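# Open puzzle board covers and move all blocks out

## Task

Swing or slide each cover on the puzzle board fully open, remove every block from the board, and set each one down on the table next to the board. At the end release everything and pull the gripper away; anything that stays in place only because the robot is still holding or pressing it is not counted as done.

## Robot and tools

Robot: a single six-joint Doosan M1013 arm with a Robotiq 2F-140 two-finger gripper. There is one arm, so every pose below is one gripper pose. Joints from base outward: waist, shoulder, elbow, forearm roll, wrist pitch, wrist roll. Joint limits in rad: elbow -2.792 to 2.792, all others -6.283 to 6.283. Load limits in N m: waist 323, shoulder 323, elbow 152, the three wrist joints 42.7 each. A held object's weight adds to these.

Frames: the scene frame has its origin on the table top straight below the arm base. +z is up, and looking along +x, +y is to the left. The base may be slightly tilted relative to the table. The gripper's fingers point along its own +z axis and close along its own y axis. end_effector_position is the pinch point between the closed pads. Closed fingertips reach about 33 mm past it, open ones about 9 mm. While closing, the tips travel roughly 24 mm further from the arm, so keep that clearance above a surface. Reported hand position can be off, more so at long reach.

Row format (used by execute_actions and move): a flat list of 10 numbers: x, y, z in metres and qw, qx, qy, qz (w first), both an absolute target pose for the pinch point in the scene frame, then position, force_limit, speed, each from -1 to 1. position: +1 fully open (140 mm gap), about -0.8 pads touch, -1 closes until blocked. force_limit: about 14 N at -1, 60 N at 0, 107 N at +1 (parts up to 40 mm wide). speed: pad gap rate about 30 mm/s at -1, 140 at 0, 250 at +1. To hold an orientation, repeat its quaternion in every row rather than copying the drifting reported one.

execute_actions(actions): a list of actions run in sequence; each action is a list of 1 to 15 rows, one row per 1/30 s control step, with the last row repeated to fill 15 steps. An empty list just returns state and images. A target more than 0.6 m from the gripper's current position along any gripper axis is refused; if the first action fails this, or any action is malformed, nothing runs. Each control step the commanded pose is clipped to 70 mm and 16 degrees from the measured pose, so far targets need several actions. Position wins over orientation when both can't be met.

move(target, speed, stop_force, blocking): target is one row as above, an absolute pose. The gripper follows a straight path there lasting 0.5 to 10 s and turns the short way. speed in m/s, 0.002 to 0.5 (default 0.25); rotation limited to twice that in rad/s. The path ignores obstacles and the real hand can lag, stray, or overshoot speed near full stretch. Finger values are sent at the start. stop_force (N, 20 to 80, optional) ends the path when the push against the motion rises that much over 2 steps; the hand then backs up to where it was 2 steps before. Use it with a very slow speed when probing contact; the peak can still exceed it, and it is unreliable on moves that rotate the gripper or near stretched poses. Omit it when moving away from something you press on. blocking=false returns after 0.5 s; cannot be combined with stop_force; check with wait(0); no other motion commands until it ends. The extra "move:" line reports the ending: done, off_target, moving, held (last step blocked by a check), fault, or contact (stop_force triggered; takes priority). limits=paced means the pose was clipped; limits=held means some steps were blocked, after which the arm may jump faster than asked.

wait(seconds): 0 to 10, holds the last command, lets a running move continue. stop(): brakes a running move; fingers carry on. zoom_image(camera, region): camera is cam_head_left, cam_head_right (504x504) or cam_wrist (616x616); region [x0, y0, x1, y1] in pixels from top-left, at most 504 by 504. show_instructions(): shows the reference leaflet image(s). read_manual(section): licence texts only. finished_scene(scene): ends the current scene (give its number) after the last command is held; irreversible, and reports success.

Results: a state line with pose and velocities, joint positions and torques (offset, scaled, noisy), "Hand target" (the pose the controller is driving toward), step readings for execute_actions (HELD marks held-back rows), gripper position_measured in counts (3 fully open, 230 pads together, nonlinear), and object_status: 0 moving, 1 blocked while opening, 2 blocked while closing (a grip), 3 reached target or pads met (thin items may still be held). After closing with -1, confirm status 2. To squeeze harder, raise force_limit and change position by at least 0.01 (e.g. -1 to -0.98). "pose unreachable" means the clearance check altered or blocked the command; a mount under the base counts as arm.

Hazards: the arm is stiff, so commanding even slightly past a firm contact can trigger a fault. A torque fault (any joint at its load limit) or force fault (144 N external force anywhere on arm, tool or load) freezes the arm 10 s and drops the rest of the call. MOTOR HOT warns of overheating before an over-temperature stop; avoid long heavy holds. Parts may be briefly tugged or nudged by outside disturbances. Avoid drops, slips, slams and hard shoves, and never push or knock anything off the table, which fails the task.

Each tool is called after "Request:" as name(argument=value, ...), one argument or row to a line, values as JSON.

Reference images:

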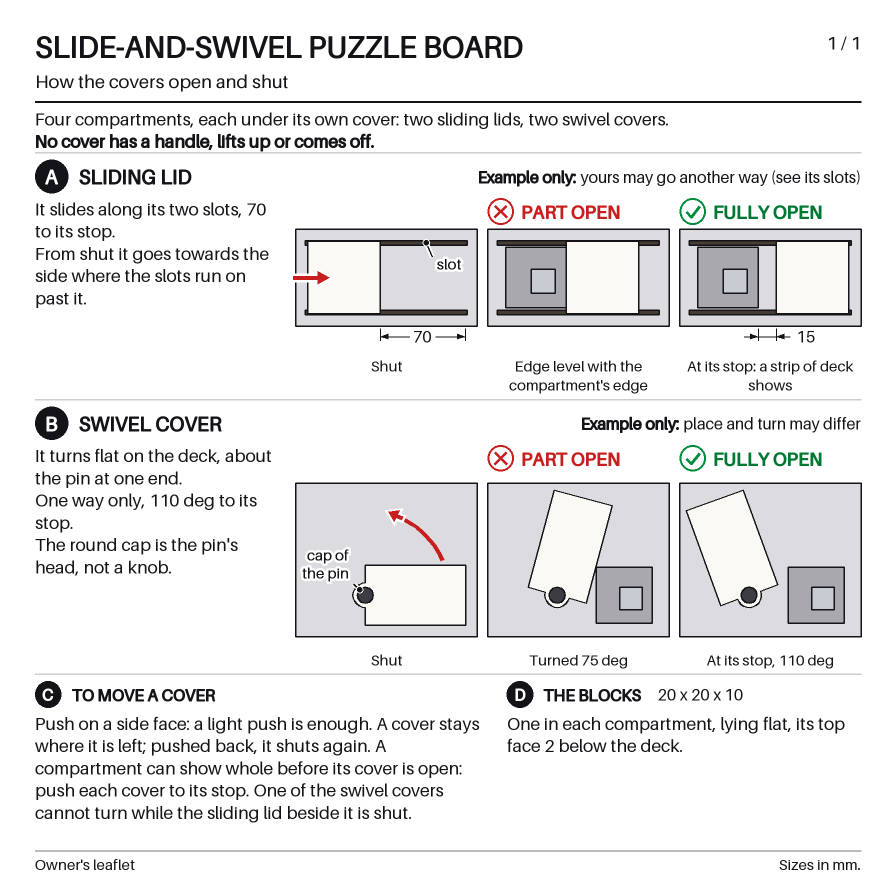

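## Session

Request:
execute_actions(
  actions=[],
)

Scene clock: 0.00 s.
end_effector_position=(+0.2703, +0.3846, +0.3041) position_measured=3 object_status=3 end_effector_quat_wxyz=(+0.273, +0.320, +0.805, -0.418) end_effector_velocity=(-0.001, -0.000, -0.000) end_effector_angular_velocity=(-0.002, +0.001, +0.001)
Joint positions: [ 1.201  0.381  1.763 -0.51   1.923  0.457]
Joint velocities: [ 0.001 -0.     0.001  0.     0.    -0.001]
Joint torques (N m, as the joint torque sensors report them, + toward a larger angle): no reading
Hand target: +0.270, +0.385, +0.304; +0.273, +0.320, +0.805, -0.418

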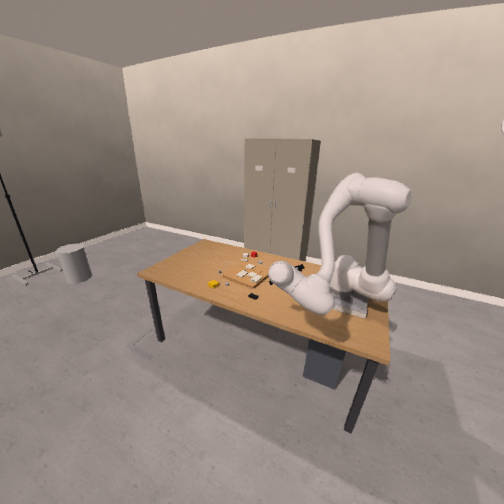

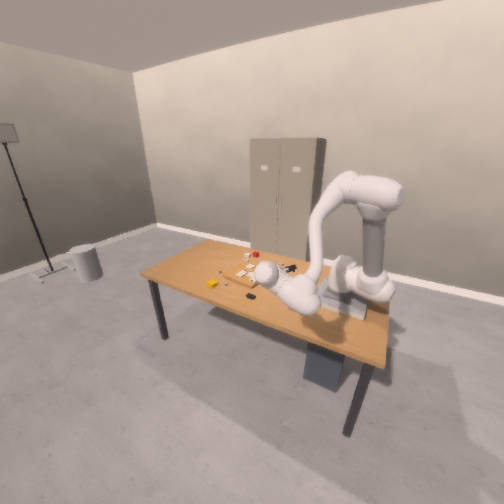

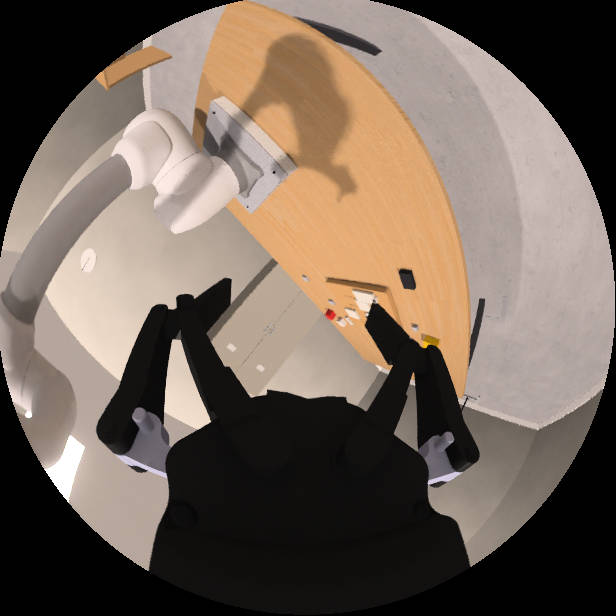

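Request:
move(
  target=[0.6,0,0.35,0,1,0,0,1,0,0],
)

Scene clock: 5.37 s.
end_effector_position=(+0.6007, +0.0000, +0.3500) position_measured=3 object_status=3 end_effector_quat_wxyz=(-0.000, +1.000, -0.000, -0.001) end_effector_velocity=(-0.001, +0.001, -0.001) end_effector_angular_velocity=(+0.000, +0.002, +0.002)
Joint positions: [-0.064  0.097  1.715 -0.001  1.335  1.516]
Joint velocities: [ 0.001 -0.     0.002  0.     0.001 -0.001]
Joint torques (N m, as the joint torque sensors report them, + toward a larger angle): [ -2.16 -46.84 -38.25   4.28   0.     0.45]
Hand target: +0.601, +0.000, +0.350; -0.000, +1.000, -0.000, -0.001
Off the commanded pose: 0.001 m, 0 deg.
move: done

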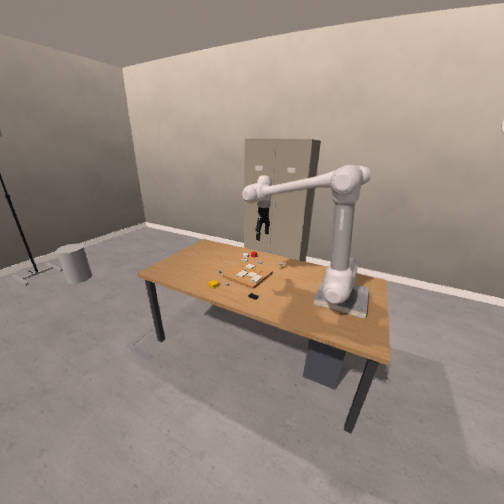

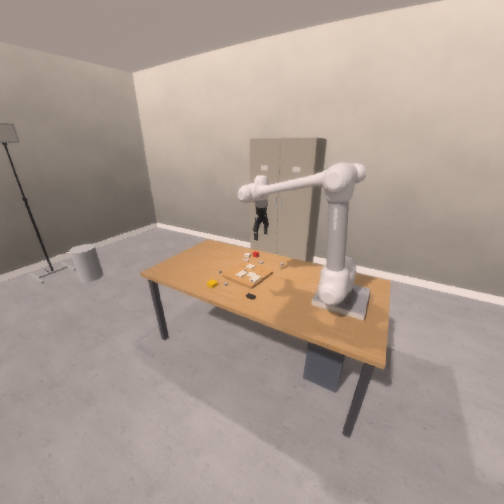

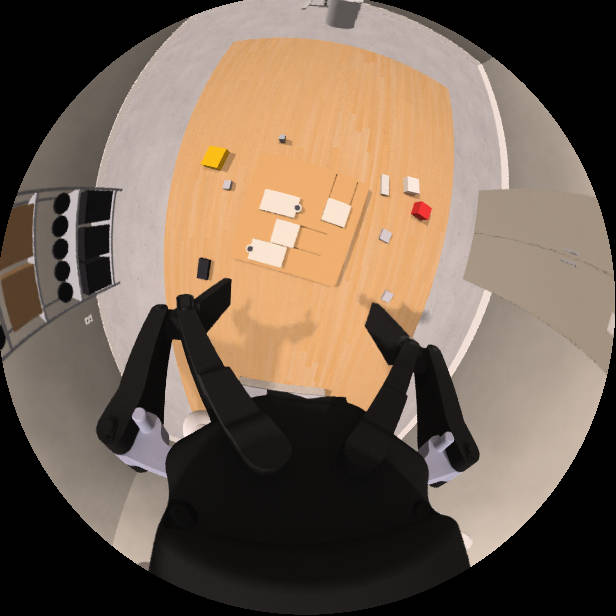

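Request:
move(
  target=[0.6,0.02,0.14,0,0.9976,-0.0698,0,-1,0,0],
)

Request:
zoom_image(
  camera="cam_wrist",
  region=[140,40,480,380],
)

Request:
zoom_image(
  camera="cam_head_left",
  region=[200,230,300,300],
)

Scene clock: 6.77 s.
end_effector_position=(+0.5999, +0.0200, +0.1400) position_measured=233 object_status=3 end_effector_quat_wxyz=(+0.000, +0.998, -0.070, +0.000) end_effector_velocity=(-0.000, +0.000, -0.001) end_effector_angular_velocity=(+0.000, +0.001, +0.000)
Joint positions: [-0.031  0.242  1.956 -0.003  0.947  1.69 ]
Joint velocities: [ 0.     0.001  0.     0.     0.    -0.001]
Joint torques (N m, as the joint torque sensors report them, + toward a larger angle): [ -2.19 -56.01 -31.79   3.52   0.16   0.29]
Hand target: +0.600, +0.020, +0.140; +0.000, +0.998, -0.070, -0.000
Off the commanded pose: 0.000 m, 0 deg.
move: done

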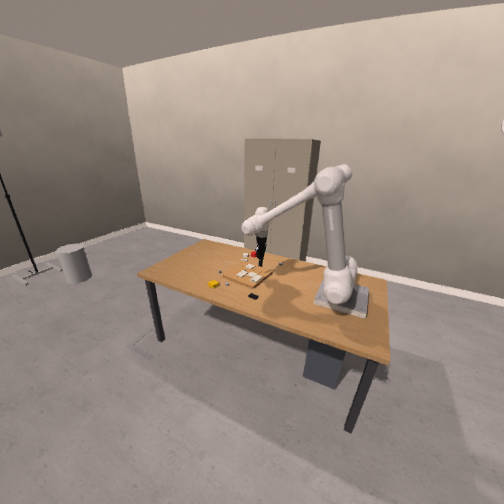

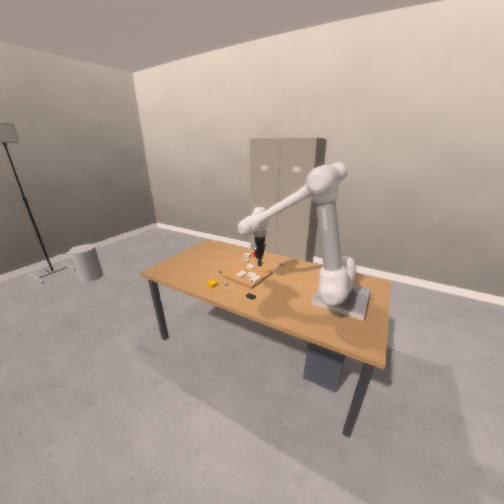

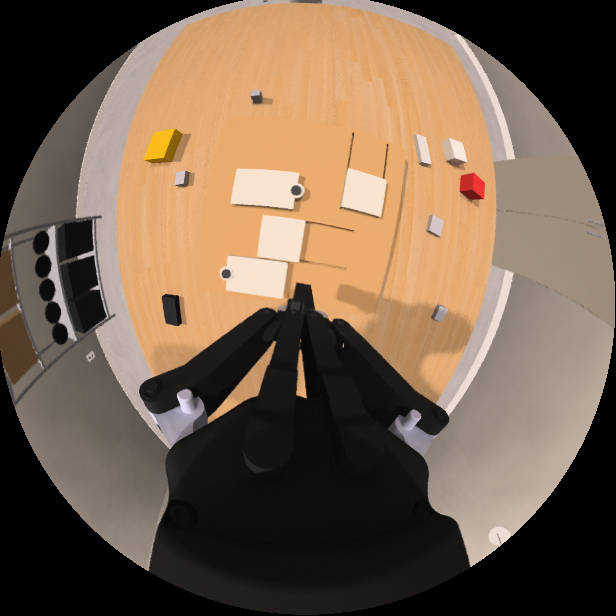

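Region (140, 40, 480, 380) of cam_wrist's 616x616 image, scaled by 1.482, with more detail than that image has.

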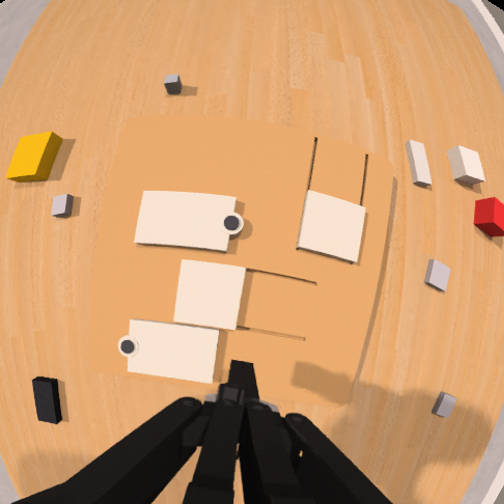

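Region (200, 230, 300, 300) of cam_head_left's 504x504 image, scaled by 5.040, with more detail than that image has; it fills the top 353 rows of this view, and the rest is white.

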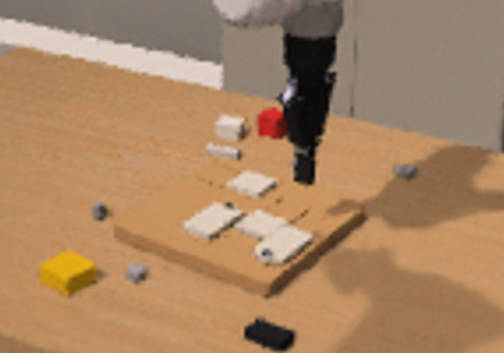

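Request:
move(
  target=[0.6,0,0.08,0,0.9976,-0.0698,0,-1,0,0],
)

Request:
move(
  target=[0.6,0,0.04,0,0.9976,-0.0698,0,-1,0,0],
  speed=0.004,
  stop_force=20,
)

Scene clock: 7.57 s.
end_effector_position=(+0.6000, -0.0000, +0.0800) position_measured=233 object_status=3 end_effector_quat_wxyz=(+0.000, +0.998, -0.070, +0.000) end_effector_velocity=(-0.000, +0.000, -0.000) end_effector_angular_velocity=(+0.000, +0.001, +0.002)
Joint positions: [-0.064  0.308  2.003 -0.003  0.835  1.656]
Joint velocities: [ 0.001  0.001  0.     0.    -0.    -0.002]
Joint torques (N m, as the joint torque sensors report them, + toward a larger angle): [ -2.39 -58.53 -29.45   3.26   0.18  -0.08]
Hand target: +0.600, -0.000, +0.080; -0.000, +0.998, -0.070, +0.000
Off the commanded pose: 0.000 m, 0 deg.
move: done

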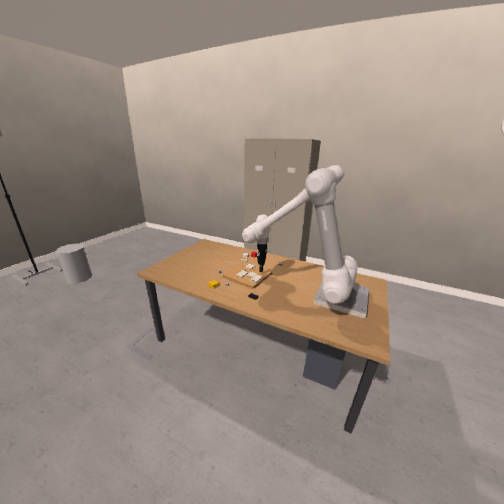

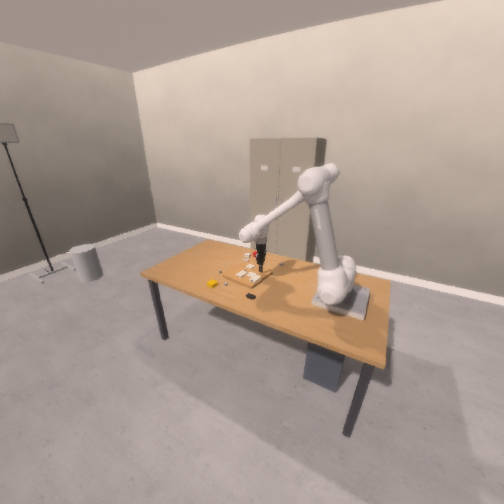

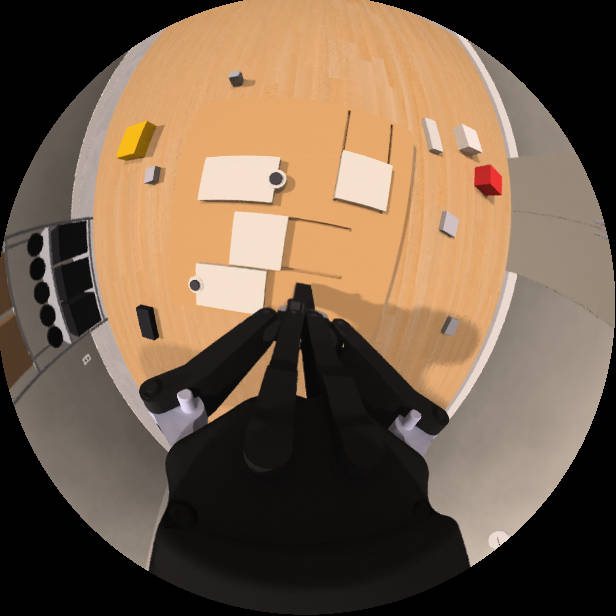

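Scene clock: 13.67 s.
end_effector_position=(+0.5999, -0.0000, +0.0568) position_measured=233 object_status=3 end_effector_quat_wxyz=(+0.000, +0.998, -0.070, -0.000) end_effector_velocity=(-0.000, -0.001, +0.000) end_effector_angular_velocity=(-0.000, +0.001, -0.003)
Joint positions: [-0.064  0.337  2.018 -0.003  0.791  1.657]
Joint velocities: [-0.001 -0.001 -0.    -0.     0.002  0.002]
Joint torques (N m, as the joint torque sensors report them, + toward a larger angle): [ -3.58 -48.73 -20.56   2.62  -0.9   -0.04]
Hand target: +0.600, -0.000, +0.057; +0.000, +0.998, -0.070, +0.000
Off the commanded pose: 0.017 m, 0 deg.
move: contact

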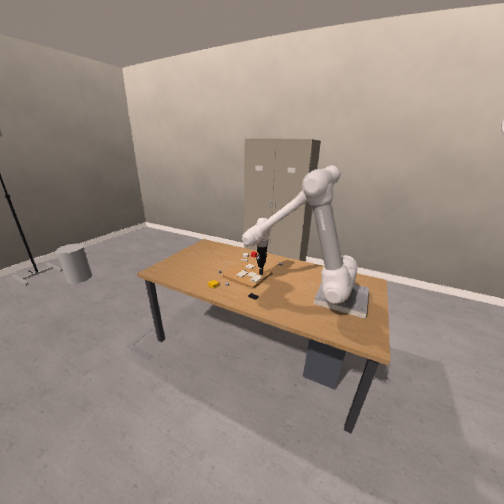

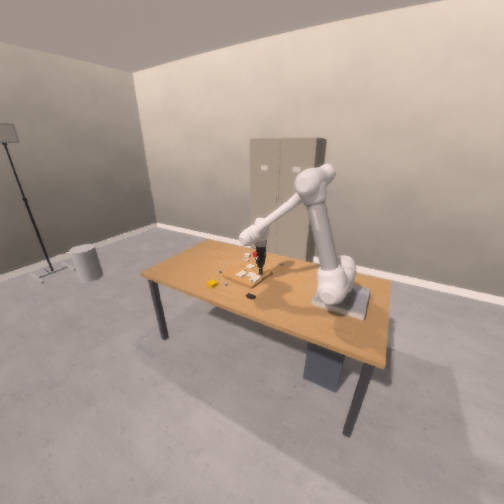

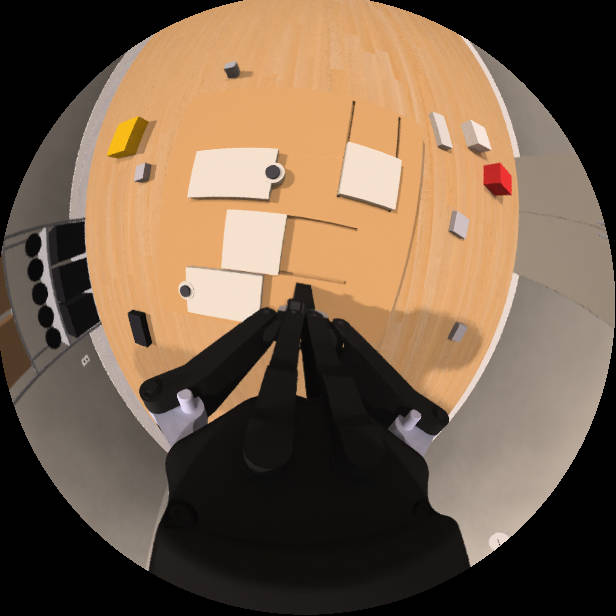

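Request:
move(
  target=[0.6725,-0.0586,0.0605,0,0.9976,-0.0698,0,-1,0,0],
  speed=0.1,
)

Request:
move(
  target=[0.7418,-0.0684,0.0605,0,0.9976,-0.0698,0,-1,0,0],
  speed=0.03,
)

Request:
move(
  target=[0.7815,-0.074,0.0605,0,0.9976,-0.0698,0,-1,0,0],
  speed=0.005,
  stop_force=20,
)

Request:
move(
  target=[0.69,-0.061,0.075,0,0.9976,-0.0698,0,-0.4,0,0],
  speed=0.1,
)

Request:
zoom_image(
  camera="cam_wrist",
  region=[200,150,400,350],
)

Scene clock: 16.40 s.
end_effector_position=(+0.6725, -0.0586, +0.0604) position_measured=233 object_status=3 end_effector_quat_wxyz=(-0.000, +0.998, -0.070, +0.000) end_effector_velocity=(+0.000, -0.000, -0.000) end_effector_angular_velocity=(+0.000, -0.000, +0.001)
Joint positions: [-0.145  0.427  1.868 -0.003  0.851  1.576]
Joint velocities: [-0.     0.     0.     0.    -0.    -0.001]
Joint torques (N m, as the joint torque sensors report them, + toward a larger angle): [ -2.17 -71.43 -29.24   3.31   0.2    0.29]
Hand target: +0.673, -0.059, +0.060; -0.000, +0.998, -0.070, +0.000
Off the commanded pose: 0.000 m, 0 deg.
move: done

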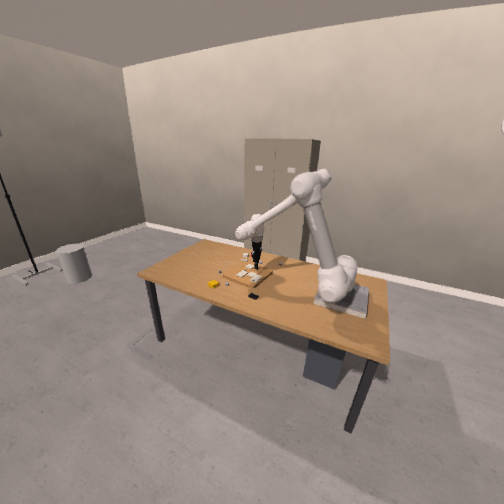

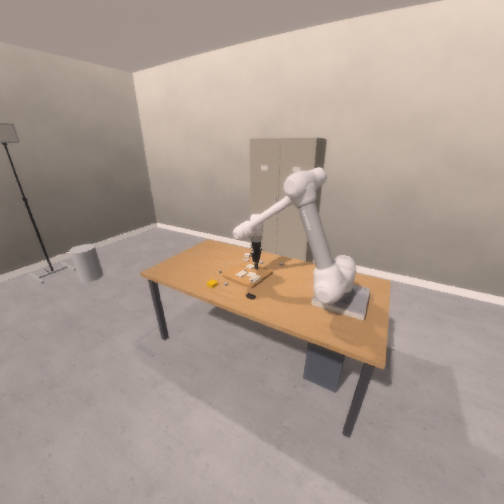

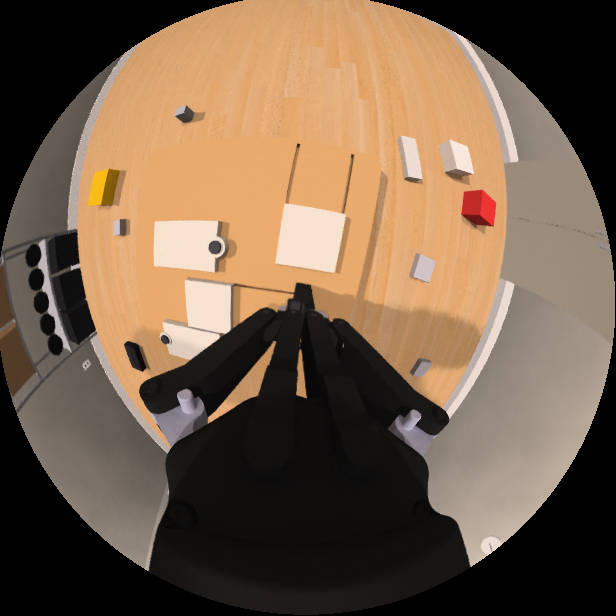

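Scene clock: 18.97 s.
end_effector_position=(+0.7418, -0.0683, +0.0604) position_measured=233 object_status=3 end_effector_quat_wxyz=(-0.000, +0.998, -0.070, -0.000) end_effector_velocity=(+0.001, -0.000, +0.000) end_effector_angular_velocity=(+0.000, -0.001, +0.001)
Joint positions: [-0.145  0.517  1.721 -0.003  0.909  1.576]
Joint velocities: [-0.001  0.    -0.001  0.     0.    -0.001]
Joint torques (N m, as the joint torque sensors report them, + toward a larger angle): [ -0.87 -80.51 -31.73   3.53   0.16   0.29]
Hand target: +0.742, -0.068, +0.060; -0.000, +0.998, -0.070, +0.000
Off the commanded pose: 0.000 m, 0 deg.
move: done

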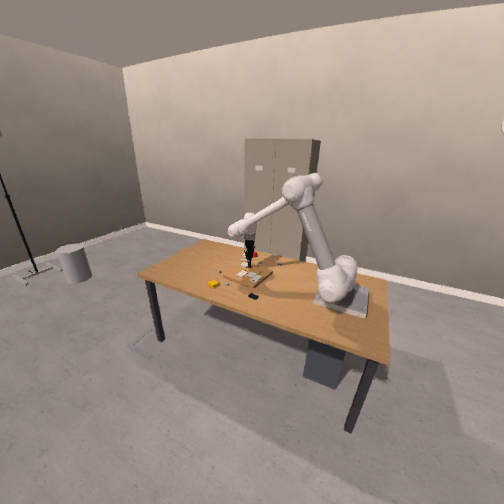

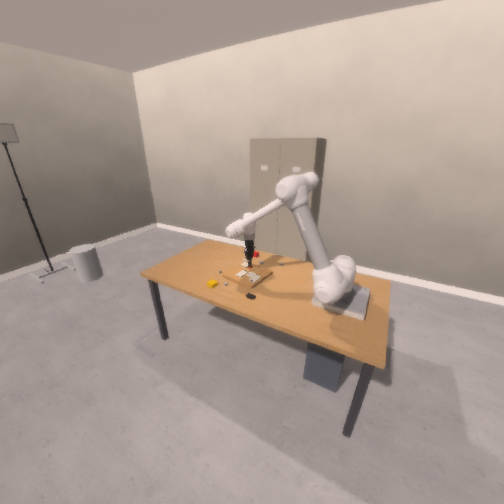

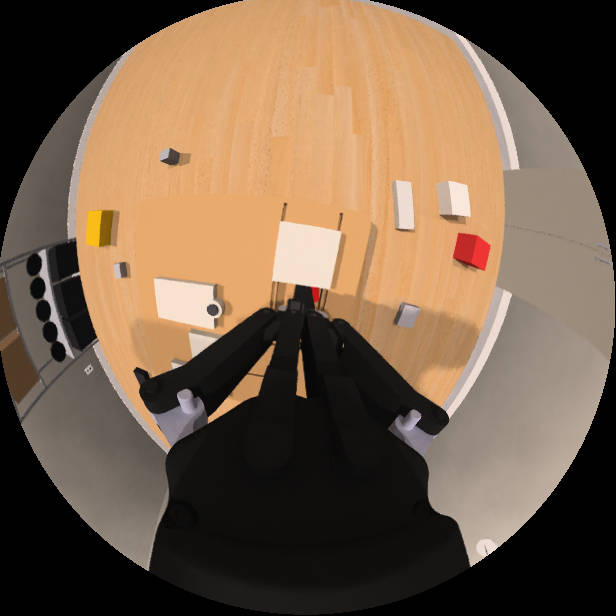

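Scene clock: 27.20 s.
end_effector_position=(+0.7815, -0.0740, +0.0605) position_measured=233 object_status=3 end_effector_quat_wxyz=(-0.000, +0.998, -0.070, -0.000) end_effector_velocity=(+0.001, -0.000, +0.000) end_effector_angular_velocity=(-0.000, -0.001, -0.001)
Joint positions: [-0.145  0.569  1.632 -0.003  0.946  1.575]
Joint velocities: [ 0.     0.    -0.001 -0.    -0.     0.001]
Joint torques (N m, as the joint torque sensors report them, + toward a larger angle): [ -2.38 -85.86 -37.17   3.18  -3.05  -0.1 ]
Hand target: +0.781, -0.074, +0.060; -0.000, +0.998, -0.070, +0.000
Off the commanded pose: 0.000 m, 0 deg.
move: done

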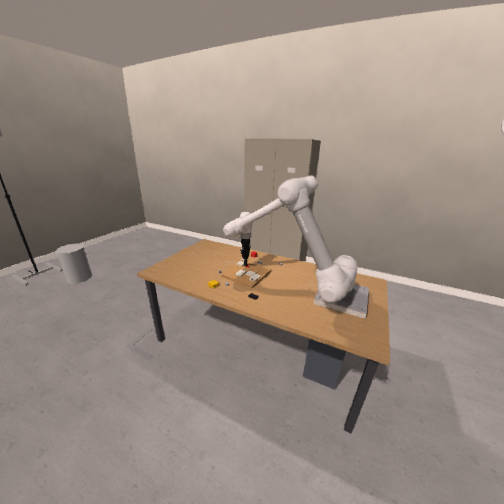

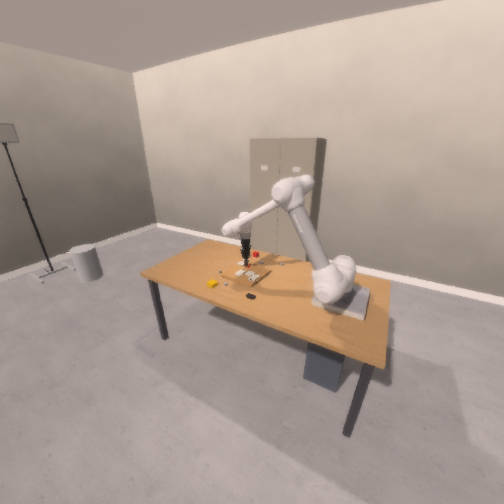

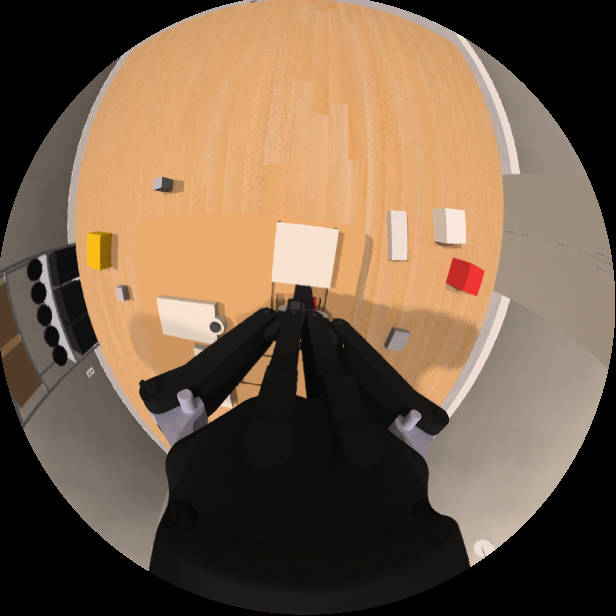

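Scene clock: 28.43 s.
end_effector_position=(+0.6900, -0.0611, +0.0751) position_measured=179 object_status=3 end_effector_quat_wxyz=(+0.000, +0.998, -0.070, -0.000) end_effector_velocity=(-0.000, -0.000, +0.000) end_effector_angular_velocity=(-0.000, -0.000, -0.001)
Joint positions: [-0.145  0.434  1.822 -0.003  0.889  1.576]
Joint velocities: [-0.001 -0.     0.    -0.    -0.     0.001]
Joint torques (N m, as the joint torque sensors report them, + toward a larger angle): [ -0.88 -74.7  -29.55   3.08   0.48   0.25]
Hand target: +0.690, -0.061, +0.075; +0.000, +0.998, -0.070, -0.000
Off the commanded pose: 0.000 m, 0 deg.
move: done

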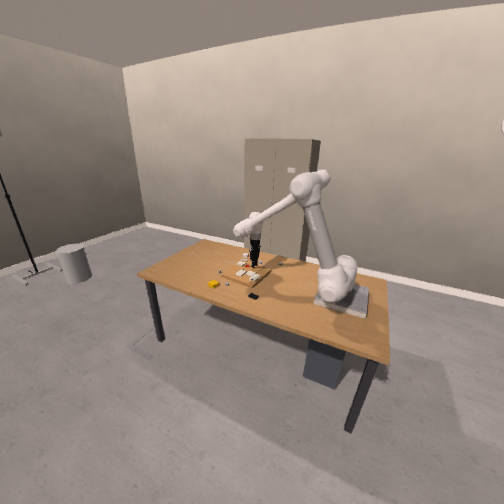

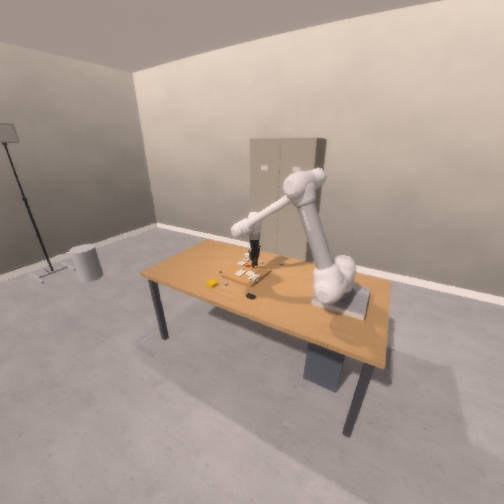

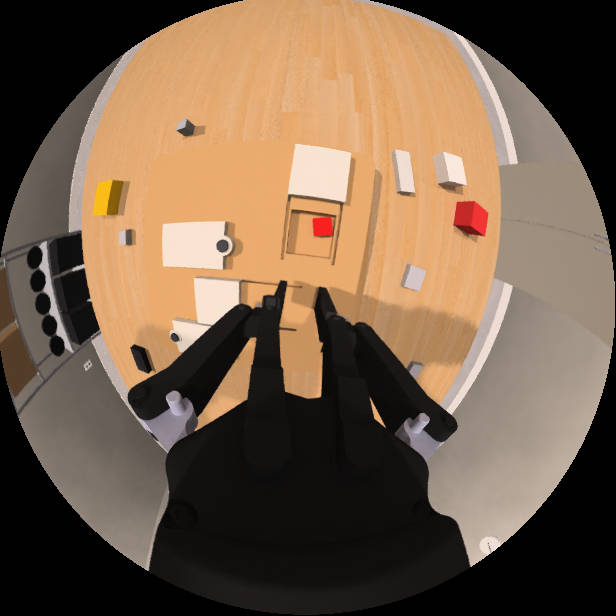

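Region (200, 150, 400, 350) of cam_wrist's 616x616 image, scaled by 2.520, with more detail than that image has.

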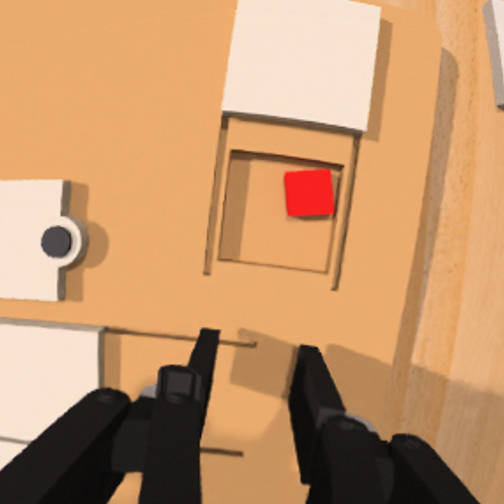

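Request:
move(
  target=[0.7597,-0.085,0.061,0,0.9976,-0.0698,0,-1,0,0],
  speed=0.1,
)

Request:
move(
  target=[0.7597,-0.085,0.045,0,0.9976,-0.0698,0,-1,0,0],
  speed=0.003,
  stop_force=20,
)

Request:
zoom_image(
  camera="cam_wrist",
  region=[240,220,370,350],
)

Scene clock: 36.07 s.
end_effector_position=(+0.7597, -0.0850, +0.0610) position_measured=233 object_status=3 end_effector_quat_wxyz=(-0.000, +0.998, -0.070, +0.000) end_effector_velocity=(+0.001, -0.000, +0.000) end_effector_angular_velocity=(+0.000, -0.001, -0.001)
Joint positions: [-0.163  0.541  1.678 -0.003  0.927  1.557]
Joint velocities: [-0.     0.    -0.001  0.     0.     0.   ]
Joint torques (N m, as the joint torque sensors report them, + toward a larger angle): [ -1.09 -81.42 -31.59   3.56   0.27   0.1 ]
Hand target: +0.760, -0.085, +0.061; -0.000, +0.998, -0.070, +0.000
Off the commanded pose: 0.000 m, 0 deg.
move: done

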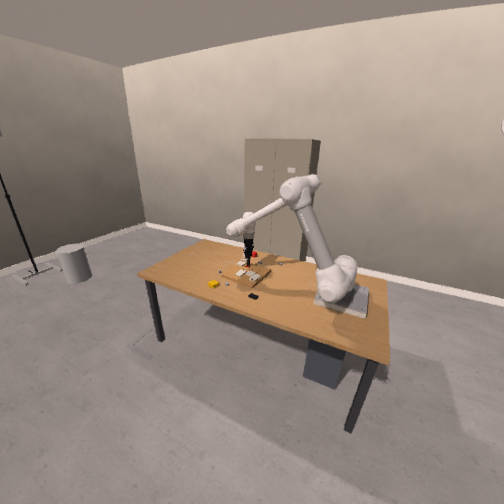

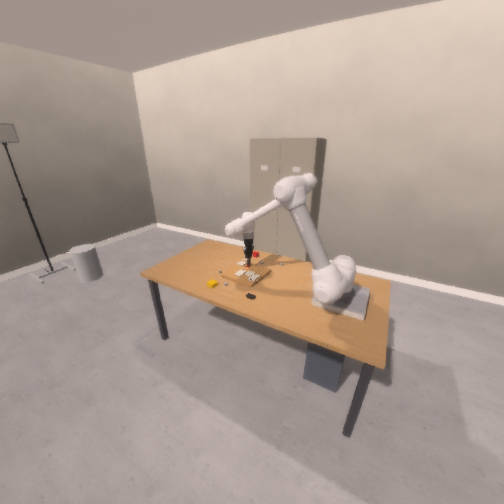

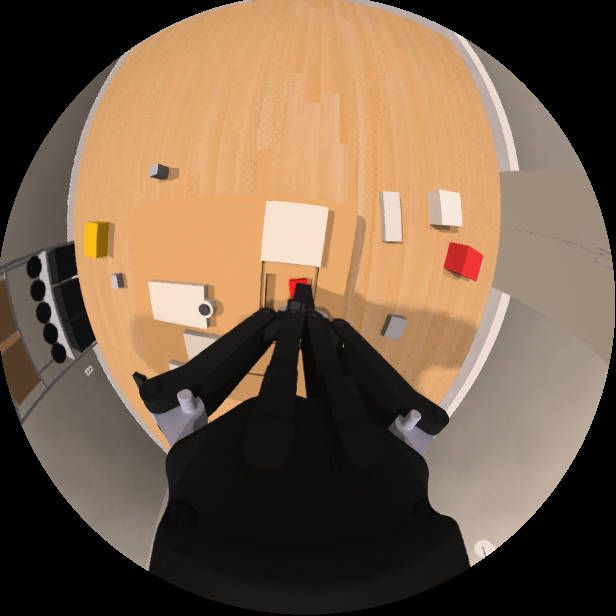

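Scene clock: 38.43 s.
end_effector_position=(+0.7597, -0.0850, +0.0548) position_measured=233 object_status=3 end_effector_quat_wxyz=(-0.000, +0.998, -0.070, +0.000) end_effector_velocity=(+0.000, -0.001, +0.001) end_effector_angular_velocity=(+0.000, -0.001, -0.000)
Joint positions: [-0.164  0.547  1.681 -0.003  0.917  1.557]
Joint velocities: [-0.001 -0.001 -0.001  0.     0.001 -0.001]
Joint torques (N m, as the joint torque sensors report them, + toward a larger angle): [ -2.71 -66.88 -23.12   3.83  -1.16   0.16]
Hand target: +0.760, -0.085, +0.055; -0.000, +0.998, -0.070, +0.000
Off the commanded pose: 0.010 m, 0 deg.
move: contact

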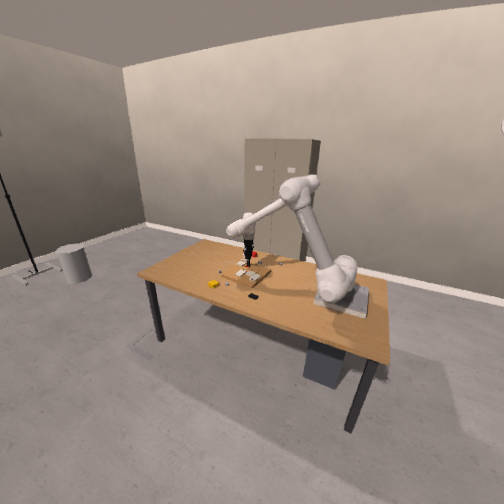

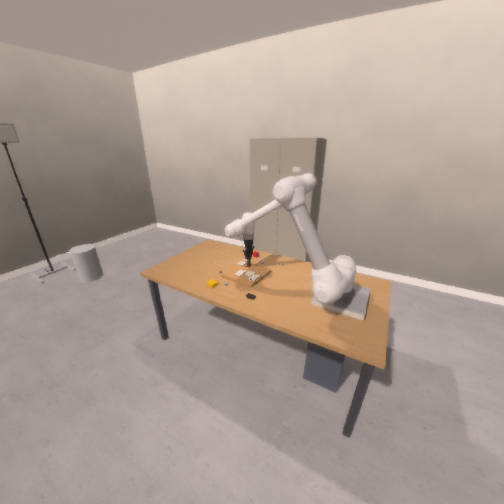

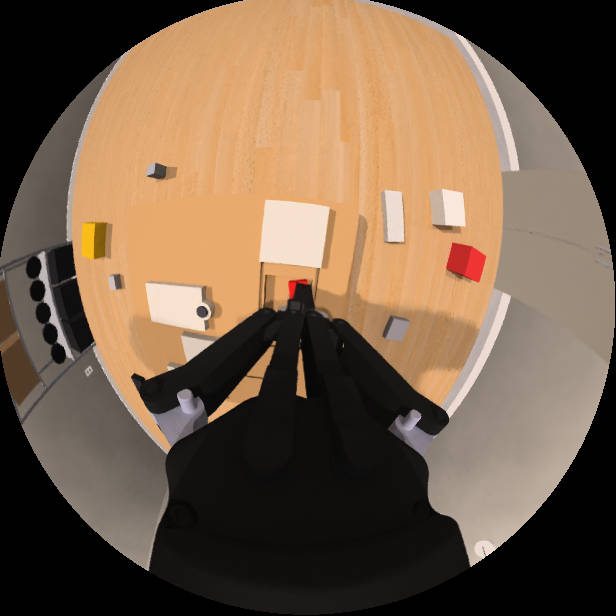

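Region (240, 220, 370, 350) of cam_wrist's 616x616 image, scaled by 3.877, with more detail than that image has.

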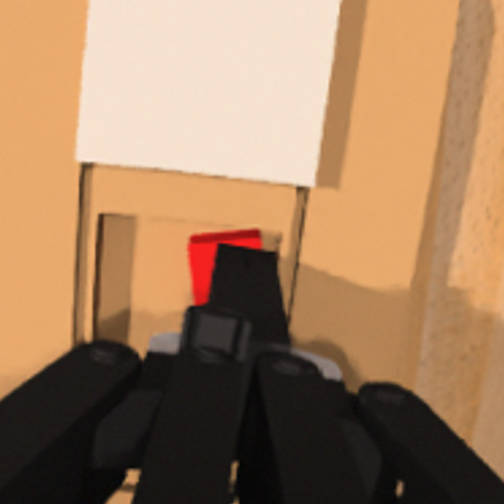

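Request:
move(
  target=[0.756,-0.0744,0.0548,0,0.9976,-0.0698,0,-1,0,0],
  speed=0.008,
)

Request:
move(
  target=[0.756,-0.0744,0.062,0,0.9976,-0.0698,0,-1,0,0],
)

Request:
move(
  target=[0.757,-0.0685,0.062,0,0.9976,-0.0698,0,-0.44,0,0],
)

Request:
zoom_image(
  camera="cam_wrist",
  region=[240,220,370,350],
)

Scene clock: 40.23 s.
end_effector_position=(+0.7560, -0.0744, +0.0548) position_measured=233 object_status=3 end_effector_quat_wxyz=(+0.000, +0.998, -0.070, -0.000) end_effector_velocity=(-0.001, -0.000, -0.001) end_effector_angular_velocity=(+0.000, +0.002, -0.002)
Joint positions: [-0.15   0.541  1.692 -0.003  0.913  1.57 ]
Joint velocities: [-0.001  0.     0.001  0.     0.001  0.001]
Joint torques (N m, as the joint torque sensors report them, + toward a larger angle): [  0.32 -70.1  -21.39   4.58   0.74  -0.1 ]
Hand target: +0.756, -0.074, +0.055; +0.000, +0.998, -0.070, -0.000
Off the commanded pose: 0.000 m, 0 deg.
move: done

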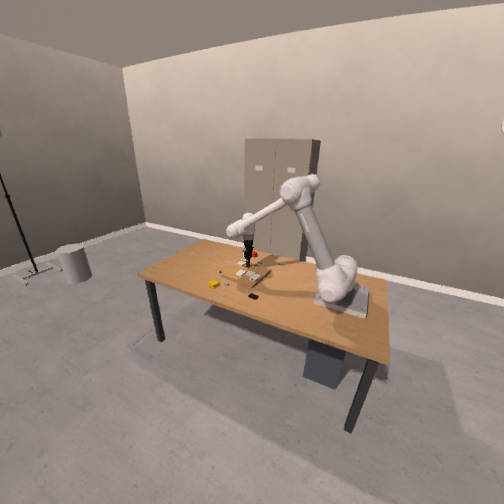

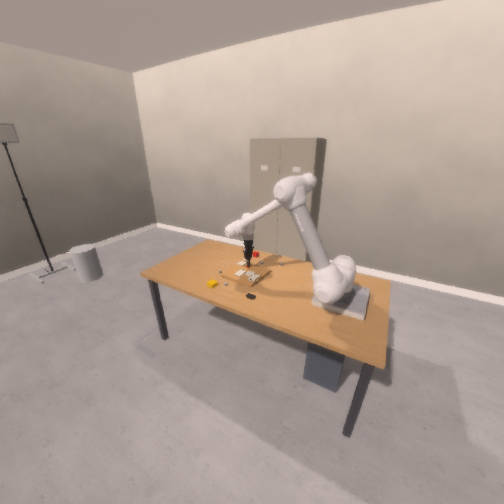

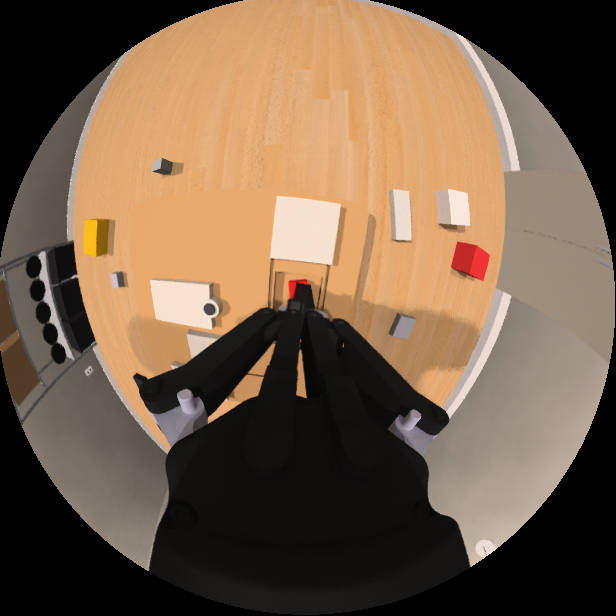

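Scene clock: 40.93 s.
end_effector_position=(+0.7560, -0.0744, +0.0620) position_measured=233 object_status=3 end_effector_quat_wxyz=(+0.000, +0.998, -0.070, -0.000) end_effector_velocity=(-0.000, -0.000, +0.000) end_effector_angular_velocity=(+0.000, +0.001, -0.002)
Joint positions: [-0.15   0.534  1.687 -0.003  0.924  1.57 ]
Joint velocities: [-0.    -0.     0.     0.     0.001  0.001]
Joint torques (N m, as the joint torque sensors report them, + toward a larger angle): [ -1.96 -82.7  -31.99   3.48   0.1   -0.28]
Hand target: +0.756, -0.074, +0.062; -0.000, +0.998, -0.070, +0.000
Off the commanded pose: 0.000 m, 0 deg.
move: done

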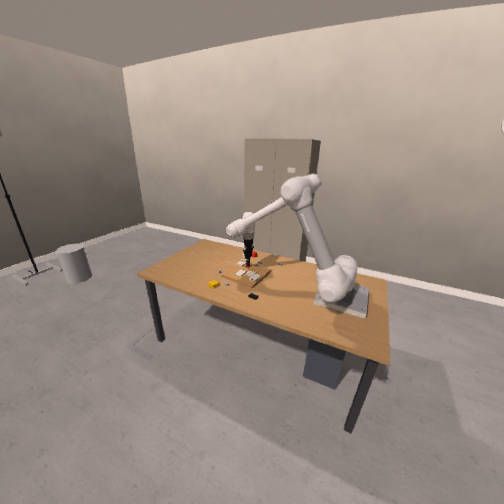

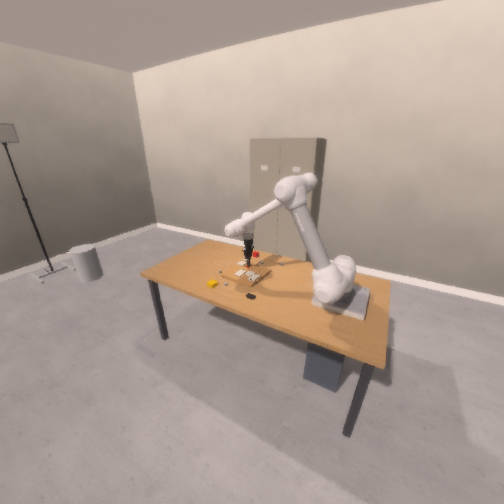

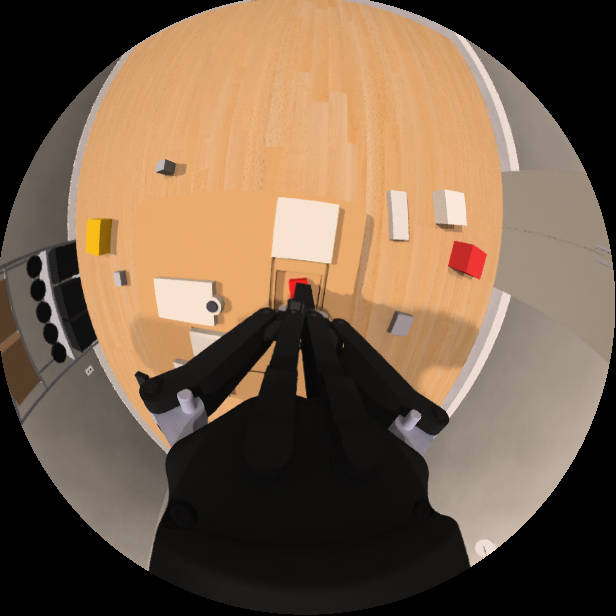

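Scene clock: 41.63 s.
end_effector_position=(+0.7570, -0.0685, +0.0620) position_measured=185 object_status=3 end_effector_quat_wxyz=(+0.000, +0.998, -0.070, -0.000) end_effector_velocity=(+0.000, -0.000, +0.000) end_effector_angular_velocity=(-0.000, -0.000, +0.002)
Joint positions: [-0.143  0.535  1.686 -0.003  0.925  1.578]
Joint velocities: [-0.     0.    -0.    -0.    -0.    -0.002]
Joint torques (N m, as the joint torque sensors report them, + toward a larger angle): [ -1.91 -82.7  -31.52   3.68   0.31   0.03]
Hand target: +0.757, -0.068, +0.062; +0.000, +0.998, -0.070, -0.000
Off the commanded pose: 0.000 m, 0 deg.
move: done

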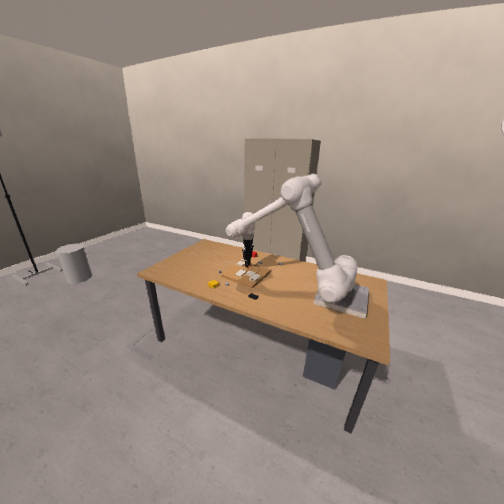

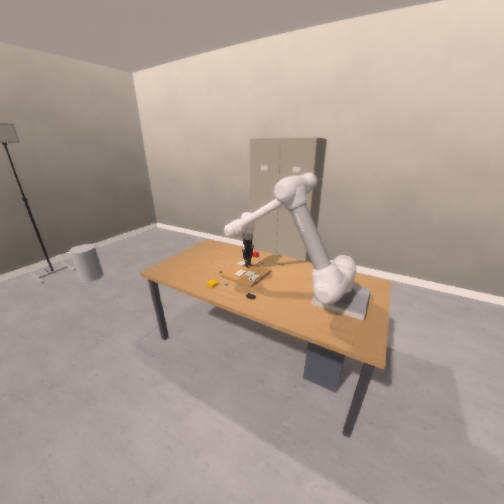

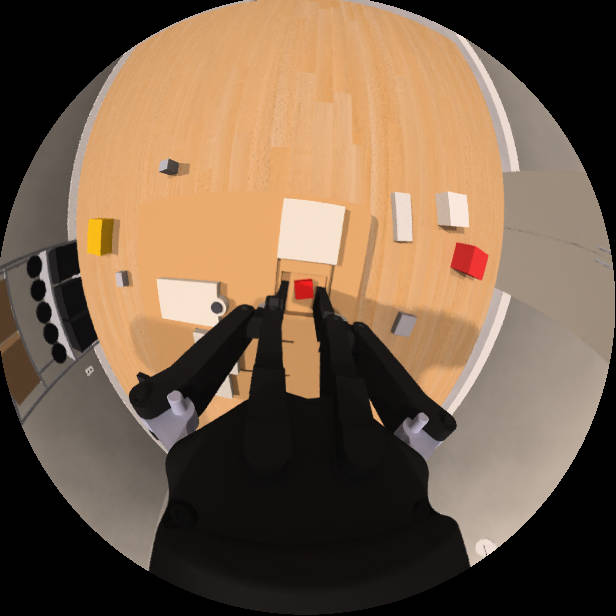

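Region (240, 220, 370, 350) of cam_wrist's 616x616 image, scaled by 3.877, with more detail than that image has.

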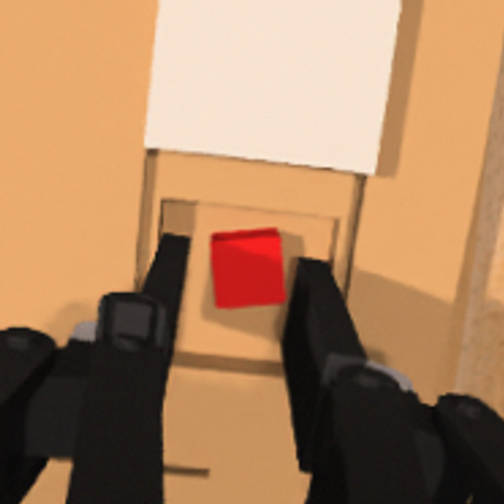

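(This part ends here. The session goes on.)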